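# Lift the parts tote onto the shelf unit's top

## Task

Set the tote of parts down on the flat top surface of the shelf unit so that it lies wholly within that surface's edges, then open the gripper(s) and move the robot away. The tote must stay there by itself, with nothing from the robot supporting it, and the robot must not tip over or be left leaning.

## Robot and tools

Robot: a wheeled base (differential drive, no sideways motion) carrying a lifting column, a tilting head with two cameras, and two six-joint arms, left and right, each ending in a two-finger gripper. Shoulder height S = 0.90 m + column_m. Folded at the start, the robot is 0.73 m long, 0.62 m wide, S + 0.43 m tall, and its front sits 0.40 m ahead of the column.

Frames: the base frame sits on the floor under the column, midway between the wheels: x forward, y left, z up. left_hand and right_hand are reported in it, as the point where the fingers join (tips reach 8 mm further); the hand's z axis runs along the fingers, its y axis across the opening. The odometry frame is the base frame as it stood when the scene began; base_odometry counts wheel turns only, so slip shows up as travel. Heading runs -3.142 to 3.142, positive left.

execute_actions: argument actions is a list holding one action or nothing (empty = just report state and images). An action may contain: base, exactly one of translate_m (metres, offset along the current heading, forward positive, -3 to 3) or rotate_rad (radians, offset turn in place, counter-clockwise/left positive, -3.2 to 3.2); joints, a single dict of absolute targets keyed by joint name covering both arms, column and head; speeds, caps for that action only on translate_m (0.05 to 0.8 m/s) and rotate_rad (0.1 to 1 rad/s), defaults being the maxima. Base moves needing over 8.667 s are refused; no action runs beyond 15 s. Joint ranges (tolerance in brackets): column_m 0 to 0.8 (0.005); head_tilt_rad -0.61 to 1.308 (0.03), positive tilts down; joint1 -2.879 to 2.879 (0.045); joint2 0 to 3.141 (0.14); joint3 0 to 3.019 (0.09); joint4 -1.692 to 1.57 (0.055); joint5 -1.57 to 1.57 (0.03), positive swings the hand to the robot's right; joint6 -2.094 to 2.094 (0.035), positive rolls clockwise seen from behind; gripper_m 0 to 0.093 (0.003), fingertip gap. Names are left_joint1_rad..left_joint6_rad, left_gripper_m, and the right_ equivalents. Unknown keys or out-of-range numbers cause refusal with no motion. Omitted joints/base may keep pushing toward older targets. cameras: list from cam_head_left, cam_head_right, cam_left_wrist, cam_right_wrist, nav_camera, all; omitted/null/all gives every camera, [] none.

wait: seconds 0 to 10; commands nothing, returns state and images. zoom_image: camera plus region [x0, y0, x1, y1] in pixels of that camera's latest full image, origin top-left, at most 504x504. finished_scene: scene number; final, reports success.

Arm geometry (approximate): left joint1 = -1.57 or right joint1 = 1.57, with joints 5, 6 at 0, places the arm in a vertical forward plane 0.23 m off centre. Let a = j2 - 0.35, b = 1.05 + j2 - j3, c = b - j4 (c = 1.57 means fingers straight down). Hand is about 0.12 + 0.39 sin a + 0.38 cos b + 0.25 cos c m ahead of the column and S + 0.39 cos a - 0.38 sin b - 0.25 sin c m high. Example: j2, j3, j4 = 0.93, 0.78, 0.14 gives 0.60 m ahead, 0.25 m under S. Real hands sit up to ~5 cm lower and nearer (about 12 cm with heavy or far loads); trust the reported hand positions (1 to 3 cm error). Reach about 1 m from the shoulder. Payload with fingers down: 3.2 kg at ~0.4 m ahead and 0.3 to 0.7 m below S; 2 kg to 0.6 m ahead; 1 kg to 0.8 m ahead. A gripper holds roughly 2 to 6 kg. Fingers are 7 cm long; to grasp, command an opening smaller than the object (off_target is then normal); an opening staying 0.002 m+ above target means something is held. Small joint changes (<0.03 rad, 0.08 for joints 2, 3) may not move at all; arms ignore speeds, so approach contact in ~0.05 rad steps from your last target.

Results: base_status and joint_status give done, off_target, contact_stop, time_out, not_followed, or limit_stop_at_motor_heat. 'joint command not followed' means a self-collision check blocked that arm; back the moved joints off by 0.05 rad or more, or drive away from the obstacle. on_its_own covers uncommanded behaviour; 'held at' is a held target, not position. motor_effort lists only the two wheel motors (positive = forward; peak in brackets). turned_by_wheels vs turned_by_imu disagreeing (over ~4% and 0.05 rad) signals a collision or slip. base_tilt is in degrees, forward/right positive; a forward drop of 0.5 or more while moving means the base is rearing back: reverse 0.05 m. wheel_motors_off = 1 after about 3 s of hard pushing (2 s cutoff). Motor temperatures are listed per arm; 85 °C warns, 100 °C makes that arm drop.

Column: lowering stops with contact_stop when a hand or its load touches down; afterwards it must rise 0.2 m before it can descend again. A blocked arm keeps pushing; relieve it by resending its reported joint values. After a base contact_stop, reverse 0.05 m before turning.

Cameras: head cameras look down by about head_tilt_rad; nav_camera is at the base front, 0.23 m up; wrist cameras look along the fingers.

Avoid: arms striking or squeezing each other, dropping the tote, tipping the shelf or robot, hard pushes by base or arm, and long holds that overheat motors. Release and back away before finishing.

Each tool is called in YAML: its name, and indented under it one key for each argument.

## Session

execute_actions:
  actions: []

Scene clock: 0.00 s.
Motor temperatures (°C, as the motors report them): left_arm=[23 26 23 24 25 26] | right_arm=[26 24 24 24 24 26]
base_odometry: x=+0.000 y=+0.000 heading=+0.000 (m, m, rad; odometry frame)
turned_by_wheels: +0.000 (rad since the last result)
turned_by_imu: +0.000 (rad since the last result)
base_tilt: forward=-0.4 right=+0.0 (deg)
base_status: not commanded
joint_positions: column_m=+0.557 head_tilt_rad=+0.868 left_joint1_rad=-1.566 left_joint2_rad=+0.875 left_joint3_rad=+0.397 left_joint4_rad=-0.962 left_joint5_rad=-0.039 left_joint6_rad=+0.031 left_gripper_m=+0.094 right_joint1_rad=+1.565 right_joint2_rad=+0.900 right_joint3_rad=+0.392 right_joint4_rad=-0.940 right_joint5_rad=+0.018 right_joint6_rad=+0.032 right_gripper_m=+0.094
joint_status: not commanded
wheel_motors_off: 0
motor_effort: left_wheel=+0 right_wheel=+0 (%)
left_hand: x=+0.1403 y=+0.2324 z=+1.2603 quat_wxyz=(+0.443, -0.021, -0.896, -0.012) (m; base frame)
right_hand: x=+0.1358 y=-0.2297 z=+1.2563 quat_wxyz=(+0.446, -0.013, -0.895, +0.017) (m; base frame)
pictures: cam_head_left, cam_head_right, cam_left_wrist, cam_right_wrist, nav_camera
Images, in order (width x height): cam_head_left 896x504, cam_head_right 896x504, cam_left_wrist 504x504, cam_right_wrist 504x504, nav_camera 896x504.

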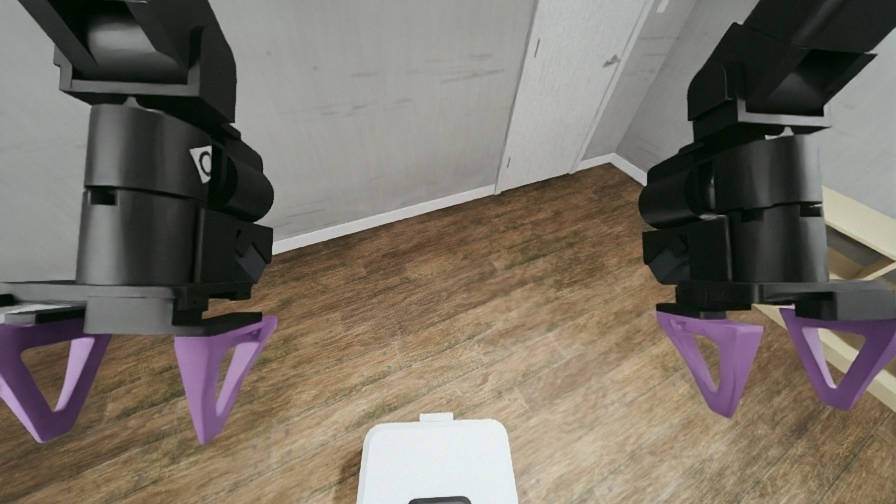

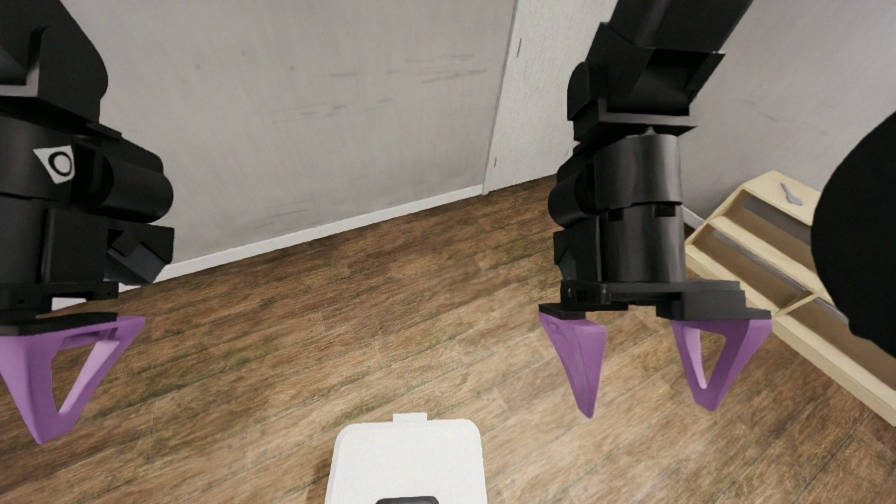

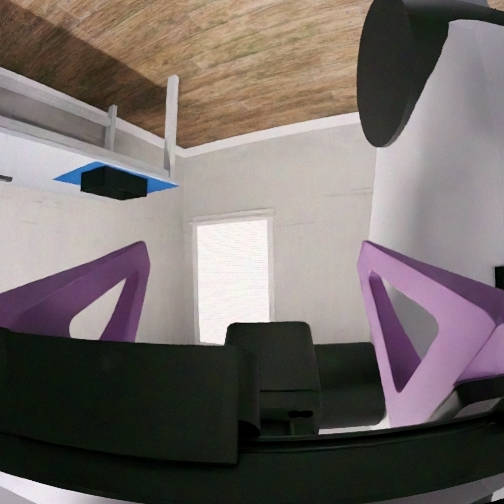

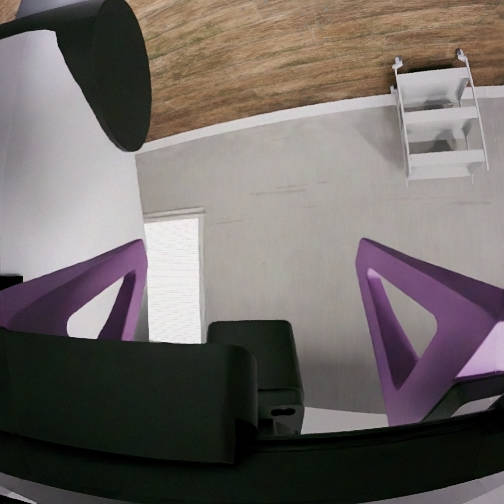

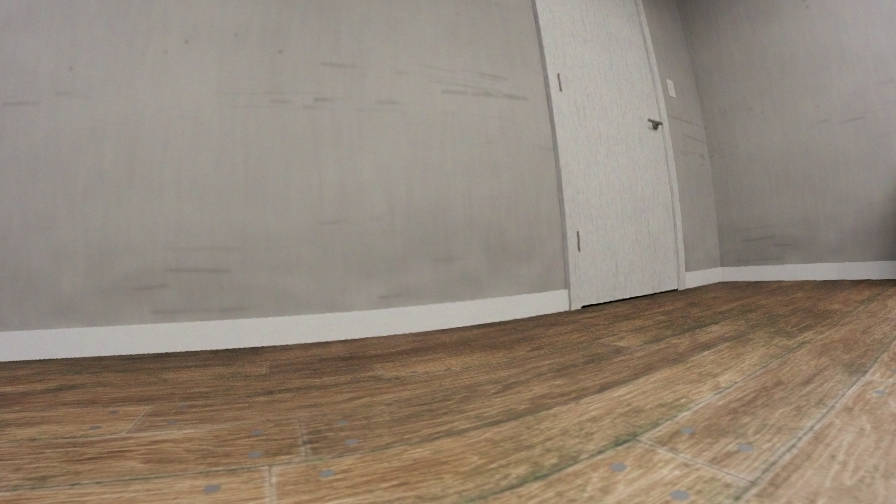

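execute_actions:
  actions:
    - {"base":{"rotate_rad":2.5},"joints":{"head_tilt_rad":0.6}}
  cameras: ["cam_head_left","cam_head_right","nav_camera"]

Scene clock: 5.67 s.
Motor temperatures (°C, as the motors report them): left_arm=[23 27 23 24 25 26] | right_arm=[26 25 24 24 24 26]
base_odometry: x=+0.000 y=+0.000 heading=+2.499 (m, m, rad; odometry frame)
turned_by_wheels: +2.499 (rad since the last result)
turned_by_imu: +2.510 (rad since the last result)
base_tilt: forward=-0.4 right=-0.1 (deg)
base_status: done
joint_positions: column_m=+0.557 head_tilt_rad=+0.618 left_joint1_rad=-1.566 left_joint2_rad=+0.875 left_joint3_rad=+0.397 left_joint4_rad=-0.962 left_joint5_rad=-0.039 left_joint6_rad=+0.031 left_gripper_m=+0.094 right_joint1_rad=+1.565 right_joint2_rad=+0.900 right_joint3_rad=+0.392 right_joint4_rad=-0.940 right_joint5_rad=+0.018 right_joint6_rad=+0.032 right_gripper_m=+0.094
joint_status: all done
wheel_motors_off: 0
motor_effort: left_wheel=-6(41) right_wheel=+6(35) (%)
left_hand: x=+0.1403 y=+0.2324 z=+1.2603 quat_wxyz=(+0.443, -0.021, -0.896, -0.012) (m; base frame)
right_hand: x=+0.1358 y=-0.2297 z=+1.2563 quat_wxyz=(+0.446, -0.013, -0.895, +0.017) (m; base frame)
pictures: cam_head_left, cam_head_right, nav_camera
Images, in order (width x height): cam_head_left 896x504, cam_head_right 896x504, nav_camera 896x504.

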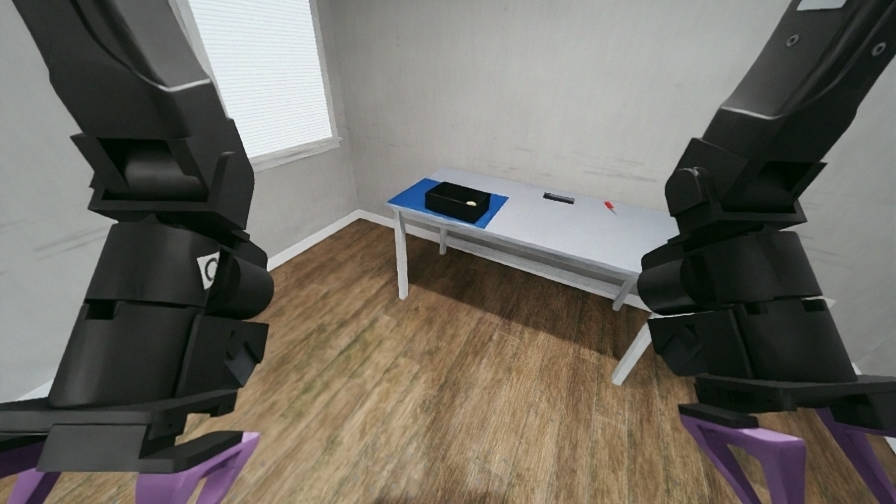

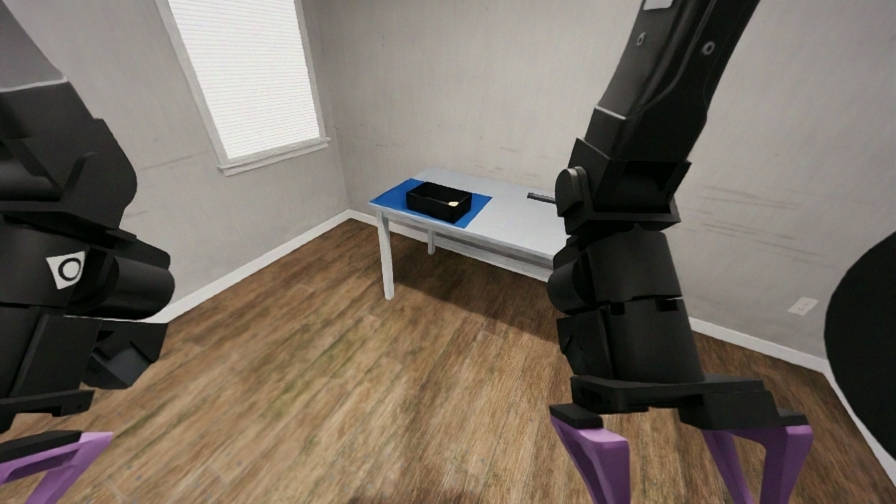

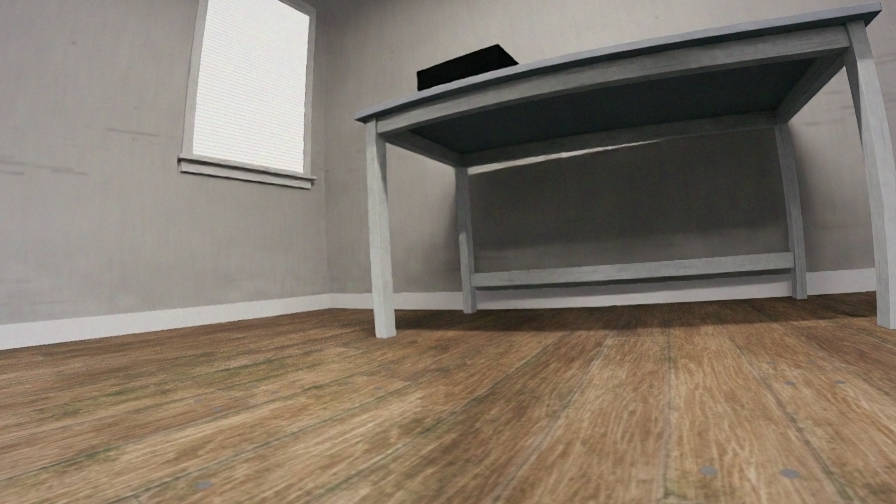

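execute_actions:
  actions:
    - {"base":{"translate_m":0.85},"joints":{"column_m":0.52,"head_tilt_rad":0.95,"left_joint1_rad":-1.7,"left_joint2_rad":1.2,"left_joint3_rad":0.91,"left_joint4_rad":-0.23,"left_joint5_rad":0,"left_joint6_rad":0,"right_joint1_rad":1.7,"right_joint2_rad":1.2,"right_joint3_rad":0.91,"right_joint4_rad":-0.23,"right_joint5_rad":0,"right_joint6_rad":0},"speeds":{"translate_m":0.3}}
  cameras: []

execute_actions:
  actions:
    - {"base":{"rotate_rad":-0.35}}

Scene clock: 17.33 s.
Motor temperatures (°C, as the motors report them): left_arm=[23 27 23 24 25 26] | right_arm=[26 25 24 24 24 26]
base_odometry: x=-0.681 y=+0.509 heading=+2.499 (m, m, rad; odometry frame)
turned_by_wheels: +0.000 (rad since the last result)
turned_by_imu: -0.001 (rad since the last result)
base_tilt: forward=-0.3 right=+0.0 (deg)
base_status: done
joint_positions: column_m=+0.520 head_tilt_rad=+0.951 left_joint1_rad=-1.706 left_joint2_rad=+1.199 left_joint3_rad=+0.915 left_joint4_rad=-0.237 left_joint5_rad=-0.001 left_joint6_rad=+0.009 left_gripper_m=+0.094 right_joint1_rad=+1.699 right_joint2_rad=+1.203 right_joint3_rad=+0.910 right_joint4_rad=-0.240 right_joint5_rad=+0.001 right_joint6_rad=+0.007 right_gripper_m=+0.094
joint_status: all done
wheel_motors_off: 0
motor_effort: left_wheel=+1(45) right_wheel=+0(53) (%)
left_hand: x=+0.5024 y=+0.1538 z=+1.0625 quat_wxyz=(-0.002, -0.038, -0.998, +0.058) (m; base frame)
right_hand: x=+0.4973 y=-0.1581 z=+1.0602 quat_wxyz=(+0.005, +0.029, -0.998, -0.055) (m; base frame)
pictures: none
No camera images: the call's "cameras" was empty. Leave "cameras" out to get every camera's image.

Scene clock: 19.23 s.
Motor temperatures (°C, as the motors report them): left_arm=[23 27 23 24 25 26] | right_arm=[26 25 24 24 24 26]
base_odometry: x=-0.681 y=+0.509 heading=+2.151 (m, m, rad; odometry frame)
turned_by_wheels: -0.349 (rad since the last result)
turned_by_imu: -0.349 (rad since the last result)
base_tilt: forward=-0.4 right=-0.1 (deg)
base_status: done
joint_positions: column_m=+0.520 head_tilt_rad=+0.951 left_joint1_rad=-1.703 left_joint2_rad=+1.199 left_joint3_rad=+0.915 left_joint4_rad=-0.237 left_joint5_rad=-0.001 left_joint6_rad=+0.009 left_gripper_m=+0.094 right_joint1_rad=+1.699 right_joint2_rad=+1.203 right_joint3_rad=+0.910 right_joint4_rad=-0.240 right_joint5_rad=+0.001 right_joint6_rad=+0.007 right_gripper_m=+0.094
joint_status: not commanded
wheel_motors_off: 0
motor_effort: left_wheel=+5(37) right_wheel=-5(46) (%)
left_hand: x=+0.5025 y=+0.1552 z=+1.0623 quat_wxyz=(-0.002, -0.037, -0.998, +0.057) (m; base frame)
right_hand: x=+0.4973 y=-0.1581 z=+1.0602 quat_wxyz=(+0.005, +0.029, -0.998, -0.055) (m; base frame)
pictures: cam_head_left, cam_head_right, cam_left_wrist, cam_right_wrist, nav_camera
Images, in order (width x height): cam_head_left 896x504, cam_head_right 896x504, cam_left_wrist 504x504, cam_right_wrist 504x504, nav_camera 896x504.

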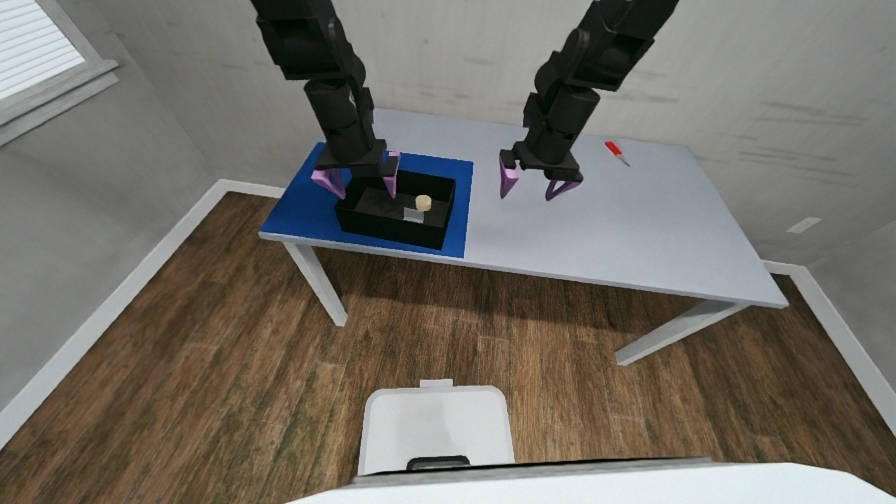

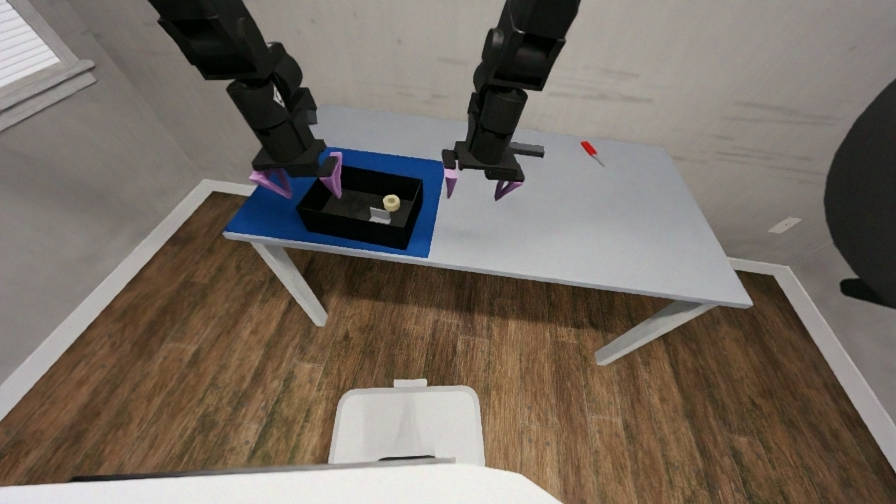

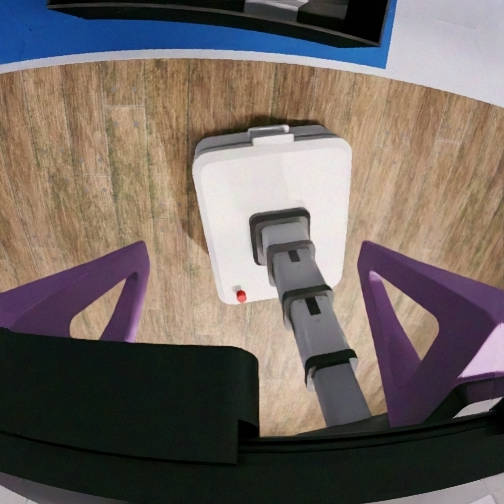

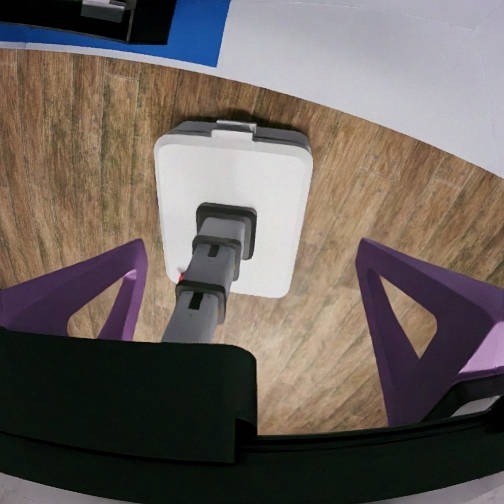

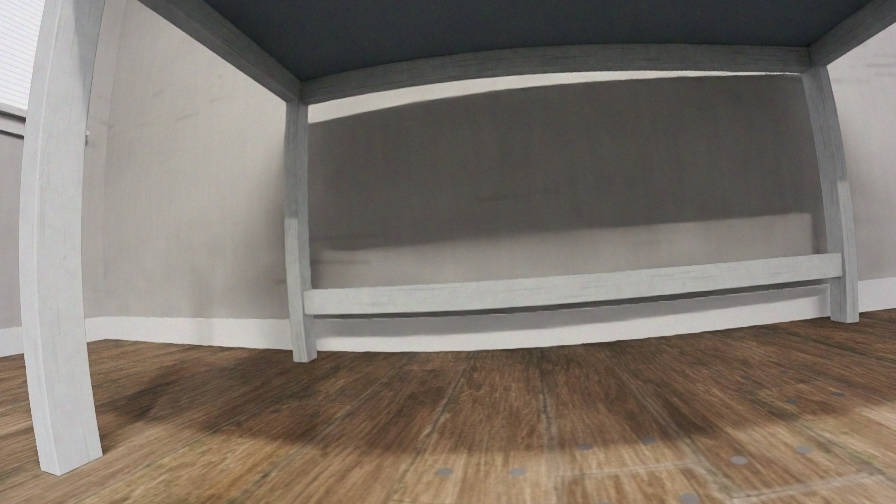

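execute_actions:
  actions:
    - {"base":{"rotate_rad":-2.14}}
  cameras: []

execute_actions:
  actions:
    - {"base":{"translate_m":-0.37}}
  cameras: []

execute_actions:
  actions:
    - {"base":{"rotate_rad":1.92}}
  cameras: []

execute_actions:
  actions:
    - {"base":{"translate_m":0.2}}

Scene clock: 34.40 s.
Motor temperatures (°C, as the motors report them): left_arm=[23 28 23 24 25 26] | right_arm=[26 26 24 24 24 26]
base_odometry: x=-0.681 y=+0.509 heading=+0.012 (m, m, rad; odometry frame)
turned_by_wheels: -2.139 (rad since the last result)
turned_by_imu: -2.151 (rad since the last result)
base_tilt: forward=-0.4 right=+0.0 (deg)
base_status: done
joint_positions: column_m=+0.520 head_tilt_rad=+0.951 left_joint1_rad=-1.702 left_joint2_rad=+1.199 left_joint3_rad=+0.915 left_joint4_rad=-0.237 left_joint5_rad=-0.001 left_joint6_rad=+0.009 left_gripper_m=+0.094 right_joint1_rad=+1.699 right_joint2_rad=+1.203 right_joint3_rad=+0.910 right_joint4_rad=-0.240 right_joint5_rad=+0.001 right_joint6_rad=+0.007 right_gripper_m=+0.094
joint_status: not commanded
wheel_motors_off: 0
motor_effort: left_wheel=+6(28) right_wheel=-6(34) (%)
left_hand: x=+0.5025 y=+0.1556 z=+1.0623 quat_wxyz=(-0.002, -0.037, -0.998, +0.056) (m; base frame)
right_hand: x=+0.4973 y=-0.1581 z=+1.0602 quat_wxyz=(+0.005, +0.029, -0.998, -0.055) (m; base frame)
pictures: none
No camera images: the call's "cameras" was empty. Leave "cameras" out to get every camera's image.

Scene clock: 36.70 s.
Motor temperatures (°C, as the motors report them): left_arm=[23 28 23 24 25 26] | right_arm=[26 26 24 24 24 26]
base_odometry: x=-1.051 y=+0.505 heading=+0.011 (m, m, rad; odometry frame)
turned_by_wheels: +0.000 (rad since the last result)
turned_by_imu: -0.001 (rad since the last result)
base_tilt: forward=-0.4 right=+0.0 (deg)
base_status: done
joint_positions: column_m=+0.520 head_tilt_rad=+0.951 left_joint1_rad=-1.702 left_joint2_rad=+1.199 left_joint3_rad=+0.909 left_joint4_rad=-0.237 left_joint5_rad=-0.001 left_joint6_rad=+0.009 left_gripper_m=+0.094 right_joint1_rad=+1.699 right_joint2_rad=+1.203 right_joint3_rad=+0.904 right_joint4_rad=-0.240 right_joint5_rad=+0.001 right_joint6_rad=+0.007 right_gripper_m=+0.094
joint_status: not commanded
wheel_motors_off: 0
motor_effort: left_wheel=-1(44) right_wheel=+1(53) (%)
left_hand: x=+0.4990 y=+0.1558 z=+1.0618 quat_wxyz=(+0.001, -0.037, -0.998, +0.056) (m; base frame)
right_hand: x=+0.4940 y=-0.1582 z=+1.0598 quat_wxyz=(+0.008, +0.029, -0.998, -0.055) (m; base frame)
pictures: none
No camera images: the call's "cameras" was empty. Leave "cameras" out to get every camera's image.

Scene clock: 40.20 s.
Motor temperatures (°C, as the motors report them): left_arm=[23 28 23 24 25 26] | right_arm=[26 26 24 24 24 26]
base_odometry: x=-1.051 y=+0.505 heading=+1.930 (m, m, rad; odometry frame)
turned_by_wheels: +1.919 (rad since the last result)
turned_by_imu: +1.927 (rad since the last result)
base_tilt: forward=-0.3 right=+0.0 (deg)
base_status: done
joint_positions: column_m=+0.520 head_tilt_rad=+0.951 left_joint1_rad=-1.702 left_joint2_rad=+1.199 left_joint3_rad=+0.909 left_joint4_rad=-0.237 left_joint5_rad=-0.001 left_joint6_rad=+0.009 left_gripper_m=+0.094 right_joint1_rad=+1.699 right_joint2_rad=+1.203 right_joint3_rad=+0.904 right_joint4_rad=-0.240 right_joint5_rad=+0.001 right_joint6_rad=+0.007 right_gripper_m=+0.094
joint_status: not commanded
wheel_motors_off: 0
motor_effort: left_wheel=-6(37) right_wheel=+6(48) (%)
left_hand: x=+0.4990 y=+0.1560 z=+1.0617 quat_wxyz=(+0.001, -0.037, -0.998, +0.056) (m; base frame)
right_hand: x=+0.4940 y=-0.1582 z=+1.0598 quat_wxyz=(+0.008, +0.029, -0.998, -0.055) (m; base frame)
pictures: none
No camera images: the call's "cameras" was empty. Leave "cameras" out to get every camera's image.

Scene clock: 42.67 s.
Motor temperatures (°C, as the motors report them): left_arm=[23 28 23 24 25 26] | right_arm=[26 26 24 24 24 26]
base_odometry: x=-1.116 y=+0.675 heading=+2.004 (m, m, rad; odometry frame)
turned_by_wheels: +0.074 (rad since the last result)
turned_by_imu: +0.118 (rad since the last result)
base_tilt: forward=-0.4 right=-0.1 (deg)
base_status: translate_m contact_stop (by the wheels' count: +0.182 of +0.200)
joint_positions: column_m=+0.520 head_tilt_rad=+0.954 left_joint1_rad=-1.701 left_joint2_rad=+1.194 left_joint3_rad=+0.908 left_joint4_rad=-0.227 left_joint5_rad=+0.000 left_joint6_rad=+0.009 left_gripper_m=+0.094 right_joint1_rad=+1.699 right_joint2_rad=+1.194 right_joint3_rad=+0.910 right_joint4_rad=-0.236 right_joint5_rad=+0.000 right_joint6_rad=+0.007 right_gripper_m=+0.094
joint_status: not commanded
wheel_motors_off: 0
motor_effort: left_wheel=-1(100) right_wheel=+0(99) (%)
left_hand: x=+0.5024 y=+0.1564 z=+1.0637 quat_wxyz=(-0.005, -0.037, -0.998, +0.056) (m; base frame)
right_hand: x=+0.5017 y=-0.1580 z=+1.0634 quat_wxyz=(-0.001, +0.029, -0.998, -0.056) (m; base frame)
pictures: cam_head_left, cam_head_right, cam_left_wrist, cam_right_wrist, nav_camera
Images, in order (width x height): cam_head_left 896x504, cam_head_right 896x504, cam_left_wrist 504x504, cam_right_wrist 504x504, nav_camera 896x504.

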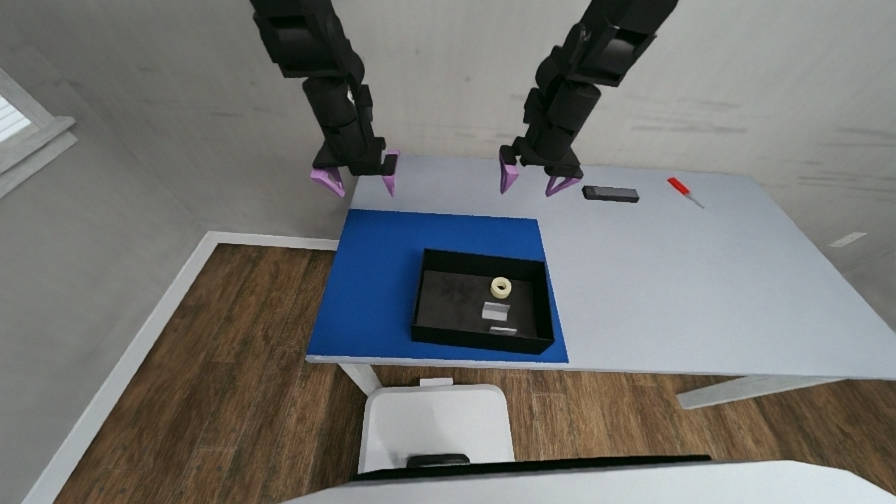

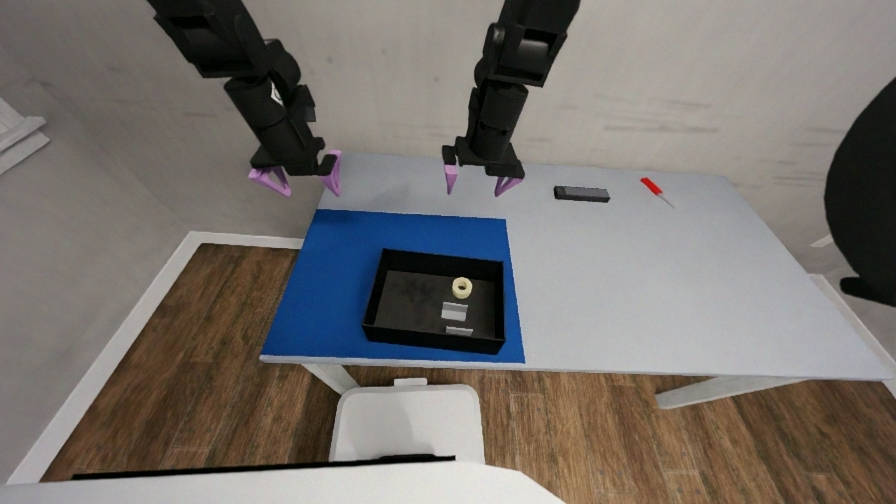

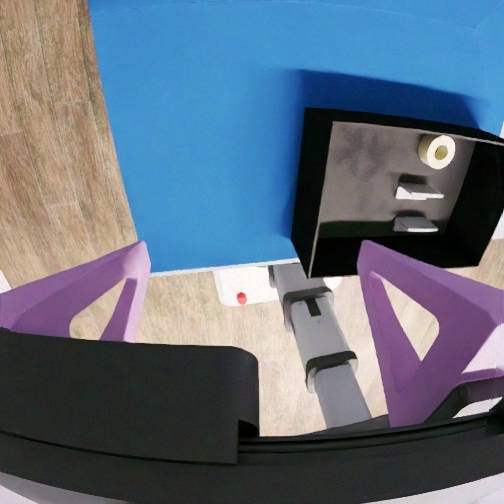

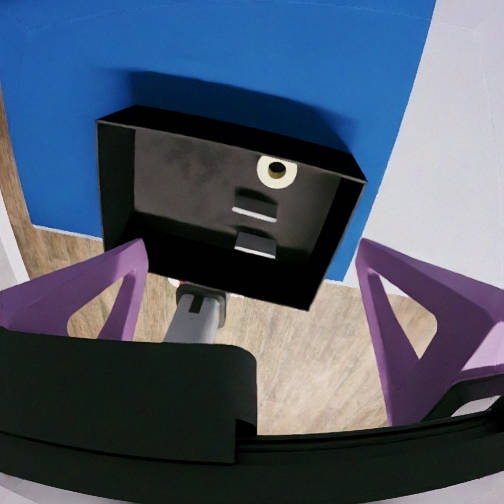

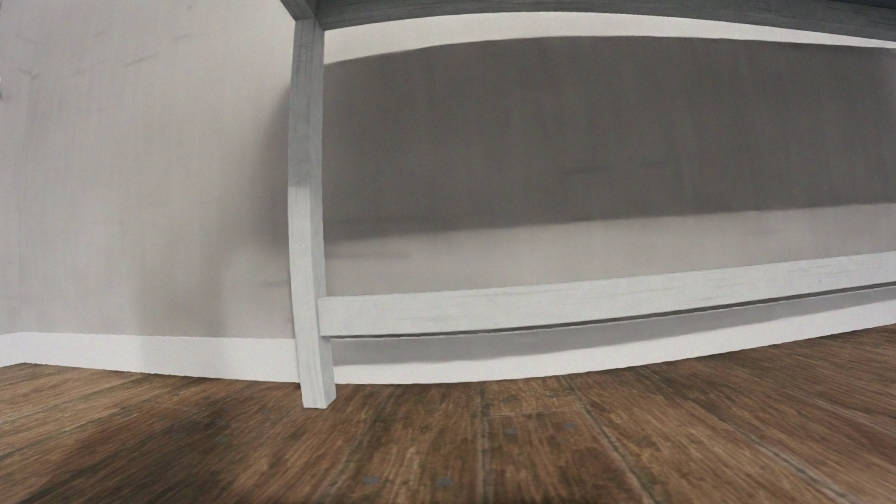

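execute_actions:
  actions:
    - {"base":{"translate_m":-0.12}}
  cameras: []

execute_actions:
  actions:
    - {"base":{"rotate_rad":-0.15},"joints":{"column_m":0.44}}
  cameras: ["cam_head_left","cam_left_wrist","cam_right_wrist"]

Scene clock: 48.30 s.
Motor temperatures (°C, as the motors report them): left_arm=[23 28 24 24 24 26] | right_arm=[26 26 24 24 24 26]
base_odometry: x=-1.066 y=+0.566 heading=+2.005 (m, m, rad; odometry frame)
turned_by_wheels: +0.001 (rad since the last result)
turned_by_imu: +0.000 (rad since the last result)
base_tilt: forward=-0.4 right=+0.0 (deg)
base_status: done
joint_positions: column_m=+0.520 head_tilt_rad=+0.954 left_joint1_rad=-1.701 left_joint2_rad=+1.194 left_joint3_rad=+0.905 left_joint4_rad=-0.227 left_joint5_rad=+0.000 left_joint6_rad=+0.009 left_gripper_m=+0.094 right_joint1_rad=+1.699 right_joint2_rad=+1.194 right_joint3_rad=+0.904 right_joint4_rad=-0.236 right_joint5_rad=+0.000 right_joint6_rad=+0.007 right_gripper_m=+0.094
joint_status: not commanded
wheel_motors_off: 0
motor_effort: left_wheel=+0(39) right_wheel=-2(34) (%)
left_hand: x=+0.5008 y=+0.1564 z=+1.0634 quat_wxyz=(-0.004, -0.037, -0.998, +0.056) (m; base frame)
right_hand: x=+0.4977 y=-0.1582 z=+1.0628 quat_wxyz=(+0.002, +0.029, -0.998, -0.056) (m; base frame)
pictures: none
No camera images: the call's "cameras" was empty. Leave "cameras" out to get every camera's image.

Scene clock: 49.93 s.
Motor temperatures (°C, as the motors report them): left_arm=[23 28 24 24 24 26] | right_arm=[26 26 24 24 24 26]
base_odometry: x=-1.066 y=+0.566 heading=+1.856 (m, m, rad; odometry frame)
turned_by_wheels: -0.148 (rad since the last result)
turned_by_imu: -0.149 (rad since the last result)
base_tilt: forward=-0.4 right=-0.1 (deg)
base_status: done
joint_positions: column_m=+0.440 head_tilt_rad=+0.954 left_joint1_rad=-1.701 left_joint2_rad=+1.194 left_joint3_rad=+0.905 left_joint4_rad=-0.227 left_joint5_rad=+0.000 left_joint6_rad=+0.009 left_gripper_m=+0.094 right_joint1_rad=+1.699 right_joint2_rad=+1.194 right_joint3_rad=+0.904 right_joint4_rad=-0.236 right_joint5_rad=+0.000 right_joint6_rad=+0.007 right_gripper_m=+0.094
joint_status: all done
wheel_motors_off: 0
motor_effort: left_wheel=+1(42) right_wheel=-7(36) (%)
left_hand: x=+0.5008 y=+0.1562 z=+0.9835 quat_wxyz=(-0.004, -0.037, -0.998, +0.057) (m; base frame)
right_hand: x=+0.4979 y=-0.1582 z=+0.9829 quat_wxyz=(+0.002, +0.029, -0.998, -0.056) (m; base frame)
pictures: cam_head_left, cam_left_wrist, cam_right_wrist
Images, in order (width x height): cam_head_left 896x504, cam_left_wrist 504x504, cam_right_wrist 504x504.

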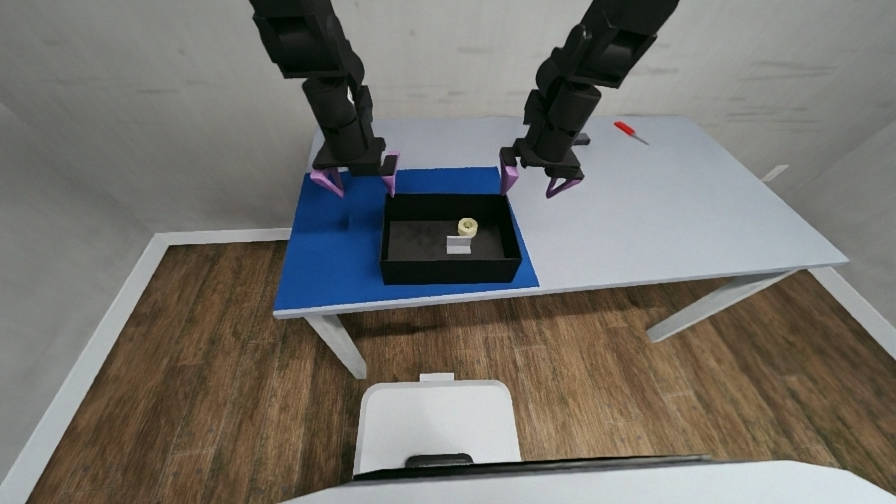

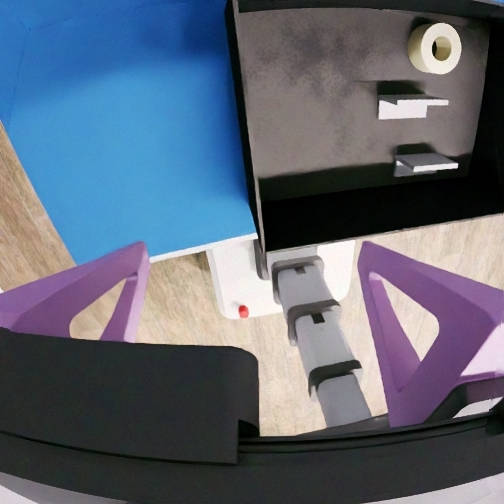

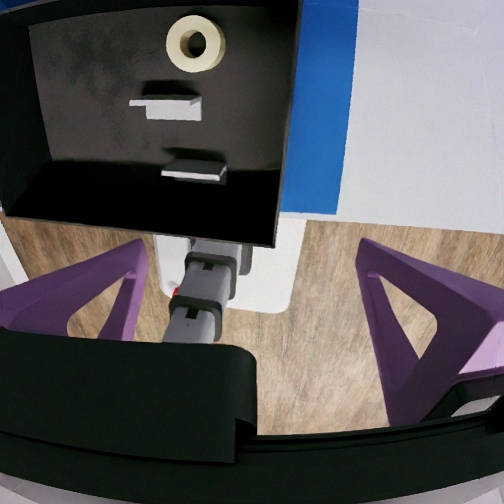

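execute_actions:
  actions:
    - {"joints":{"column_m":0.36,"right_joint1_rad":1.67}}
  cameras: ["cam_head_left","cam_left_wrist","cam_right_wrist"]

Scene clock: 59.17 s.
Motor temperatures (°C, as the motors report them): left_arm=[23 28 24 24 24 26] | right_arm=[26 26 24 24 24 26]
base_odometry: x=-1.066 y=+0.566 heading=+1.856 (m, m, rad; odometry frame)
turned_by_wheels: +0.000 (rad since the last result)
turned_by_imu: -0.001 (rad since the last result)
base_tilt: forward=-0.3 right=-0.1 (deg)
base_status: not commanded
joint_positions: column_m=+0.360 head_tilt_rad=+0.954 left_joint1_rad=-1.701 left_joint2_rad=+1.194 left_joint3_rad=+0.905 left_joint4_rad=-0.227 left_joint5_rad=+0.000 left_joint6_rad=+0.009 left_gripper_m=+0.094 right_joint1_rad=+1.680 right_joint2_rad=+1.194 right_joint3_rad=+0.904 right_joint4_rad=-0.236 right_joint5_rad=+0.000 right_joint6_rad=+0.007 right_gripper_m=+0.094
joint_status: all done
wheel_motors_off: 0
motor_effort: left_wheel=+2(2) right_wheel=-6(6) (%)
left_hand: x=+0.5008 y=+0.1562 z=+0.9035 quat_wxyz=(-0.004, -0.037, -0.998, +0.057) (m; base frame)
right_hand: x=+0.4985 y=-0.1683 z=+0.9018 quat_wxyz=(+0.002, +0.024, -0.999, -0.047) (m; base frame)
pictures: cam_head_left, cam_left_wrist, cam_right_wrist
Images, in order (width x height): cam_head_left 896x504, cam_left_wrist 504x504, cam_right_wrist 504x504.

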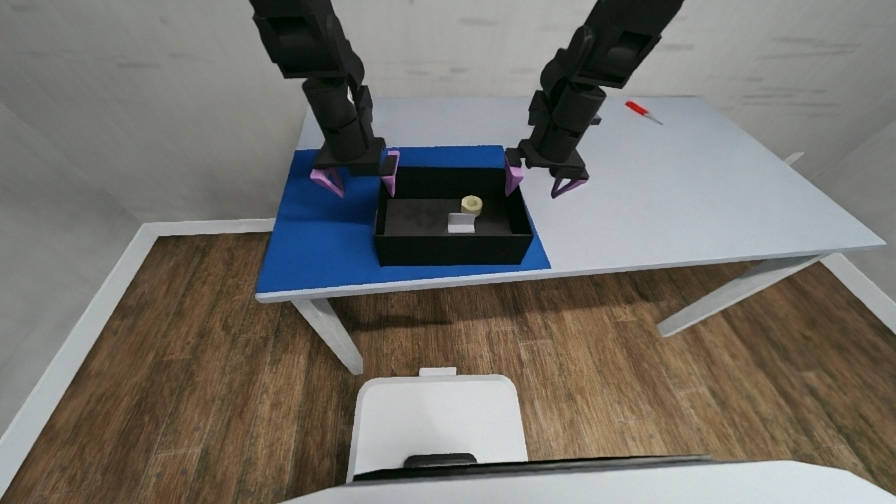

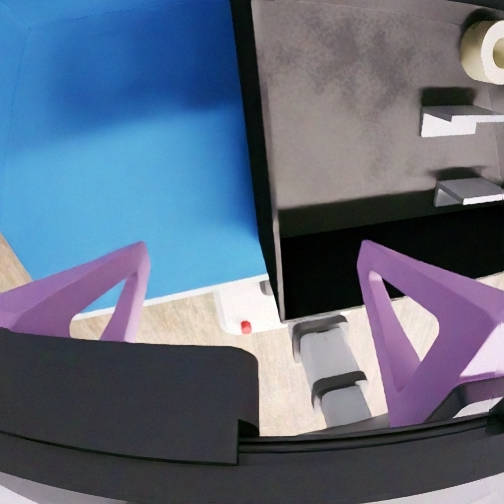

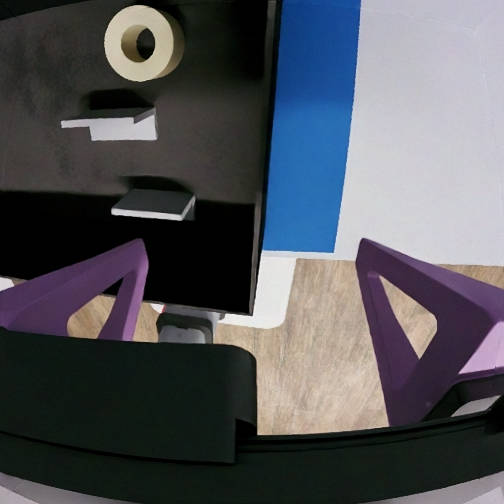

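execute_actions:
  actions:
    - {"joints":{"column_m":0.31}}
  cameras: ["cam_head_left","cam_left_wrist","cam_right_wrist"]

Scene clock: 61.93 s.
Motor temperatures (°C, as the motors report them): left_arm=[23 28 24 24 24 26] | right_arm=[26 26 25 24 24 26]
base_odometry: x=-1.066 y=+0.566 heading=+1.856 (m, m, rad; odometry frame)
turned_by_wheels: +0.000 (rad since the last result)
turned_by_imu: +0.000 (rad since the last result)
base_tilt: forward=-0.4 right=+0.0 (deg)
base_status: not commanded
joint_positions: column_m=+0.310 head_tilt_rad=+0.954 left_joint1_rad=-1.701 left_joint2_rad=+1.194 left_joint3_rad=+0.905 left_joint4_rad=-0.227 left_joint5_rad=+0.000 left_joint6_rad=+0.009 left_gripper_m=+0.094 right_joint1_rad=+1.680 right_joint2_rad=+1.194 right_joint3_rad=+0.904 right_joint4_rad=-0.236 right_joint5_rad=+0.000 right_joint6_rad=+0.007 right_gripper_m=+0.094
joint_status: all done
wheel_motors_off: 0
motor_effort: left_wheel=+2(2) right_wheel=-7(7) (%)
left_hand: x=+0.5008 y=+0.1562 z=+0.8535 quat_wxyz=(-0.004, -0.037, -0.998, +0.057) (m; base frame)
right_hand: x=+0.4985 y=-0.1683 z=+0.8518 quat_wxyz=(+0.002, +0.024, -0.999, -0.047) (m; base frame)
pictures: cam_head_left, cam_left_wrist, cam_right_wrist
Images, in order (width x height): cam_head_left 896x504, cam_left_wrist 504x504, cam_right_wrist 504x504.

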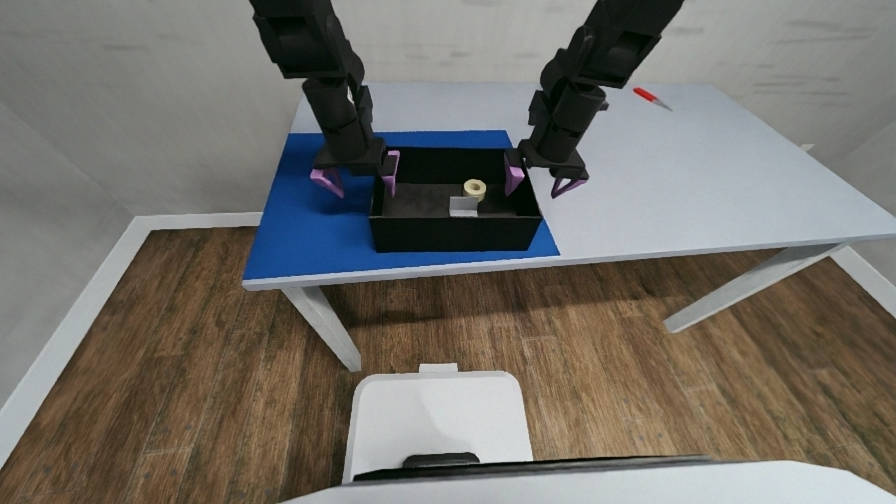

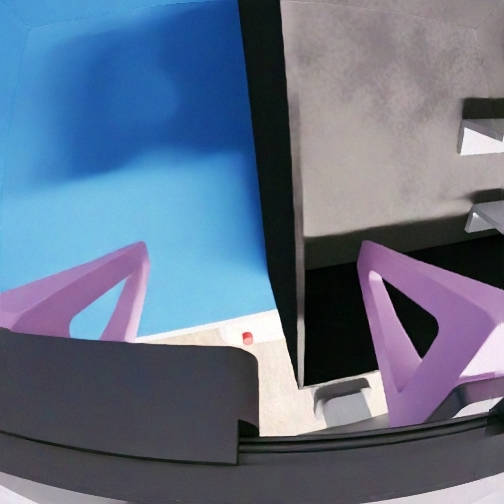

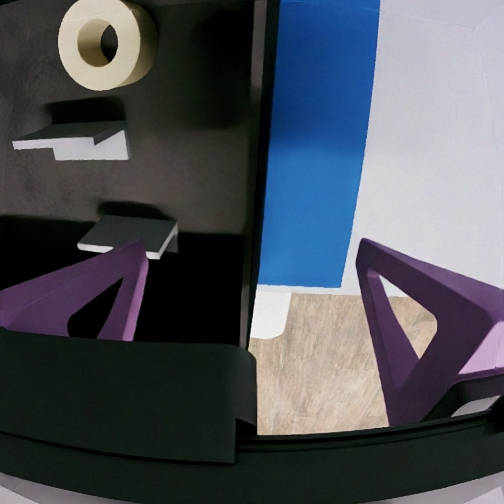

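execute_actions:
  actions:
    - {"joints":{"column_m":0.26}}
  cameras: ["cam_head_left","cam_left_wrist","cam_right_wrist"]

Scene clock: 64.67 s.
Motor temperatures (°C, as the motors report them): left_arm=[23 28 24 24 24 26] | right_arm=[26 26 25 24 24 26]
base_odometry: x=-1.066 y=+0.566 heading=+1.856 (m, m, rad; odometry frame)
turned_by_wheels: +0.000 (rad since the last result)
turned_by_imu: +0.000 (rad since the last result)
base_tilt: forward=-0.4 right=+0.0 (deg)
base_status: not commanded
joint_positions: column_m=+0.260 head_tilt_rad=+0.954 left_joint1_rad=-1.701 left_joint2_rad=+1.194 left_joint3_rad=+0.905 left_joint4_rad=-0.227 left_joint5_rad=+0.000 left_joint6_rad=+0.009 left_gripper_m=+0.094 right_joint1_rad=+1.680 right_joint2_rad=+1.194 right_joint3_rad=+0.904 right_joint4_rad=-0.236 right_joint5_rad=+0.000 right_joint6_rad=+0.007 right_gripper_m=+0.094
joint_status: all done
wheel_motors_off: 0
motor_effort: left_wheel=+2(2) right_wheel=-8(8) (%)
left_hand: x=+0.5008 y=+0.1562 z=+0.8035 quat_wxyz=(-0.004, -0.037, -0.998, +0.057) (m; base frame)
right_hand: x=+0.4985 y=-0.1683 z=+0.8018 quat_wxyz=(+0.002, +0.024, -0.999, -0.047) (m; base frame)
pictures: cam_head_left, cam_left_wrist, cam_right_wrist
Images, in order (width x height): cam_head_left 896x504, cam_left_wrist 504x504, cam_right_wrist 504x504.

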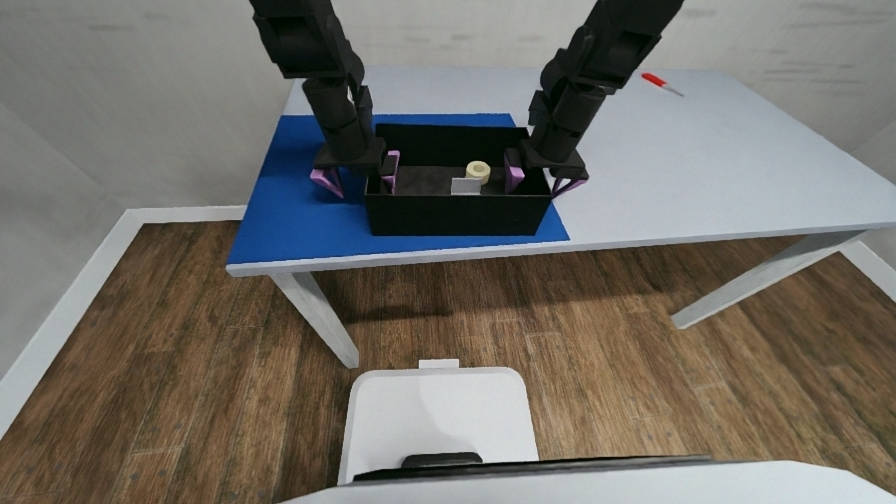

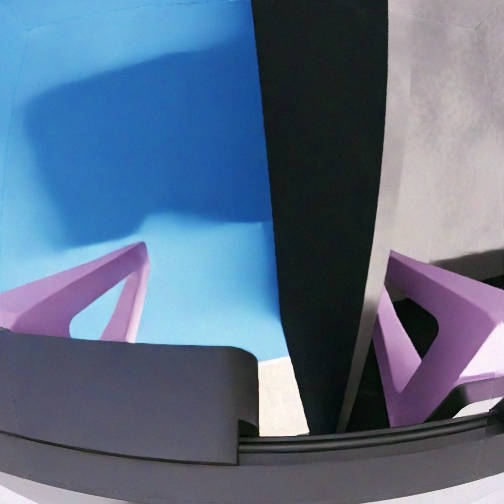

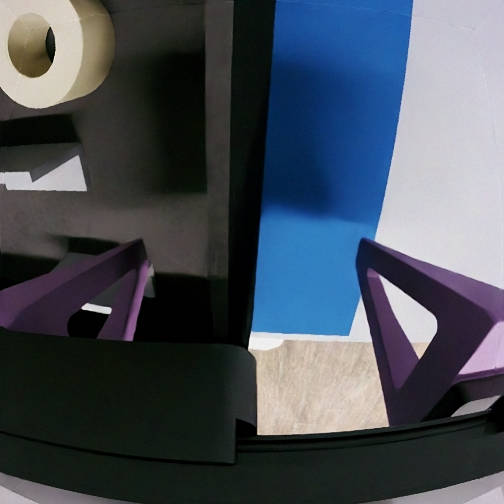

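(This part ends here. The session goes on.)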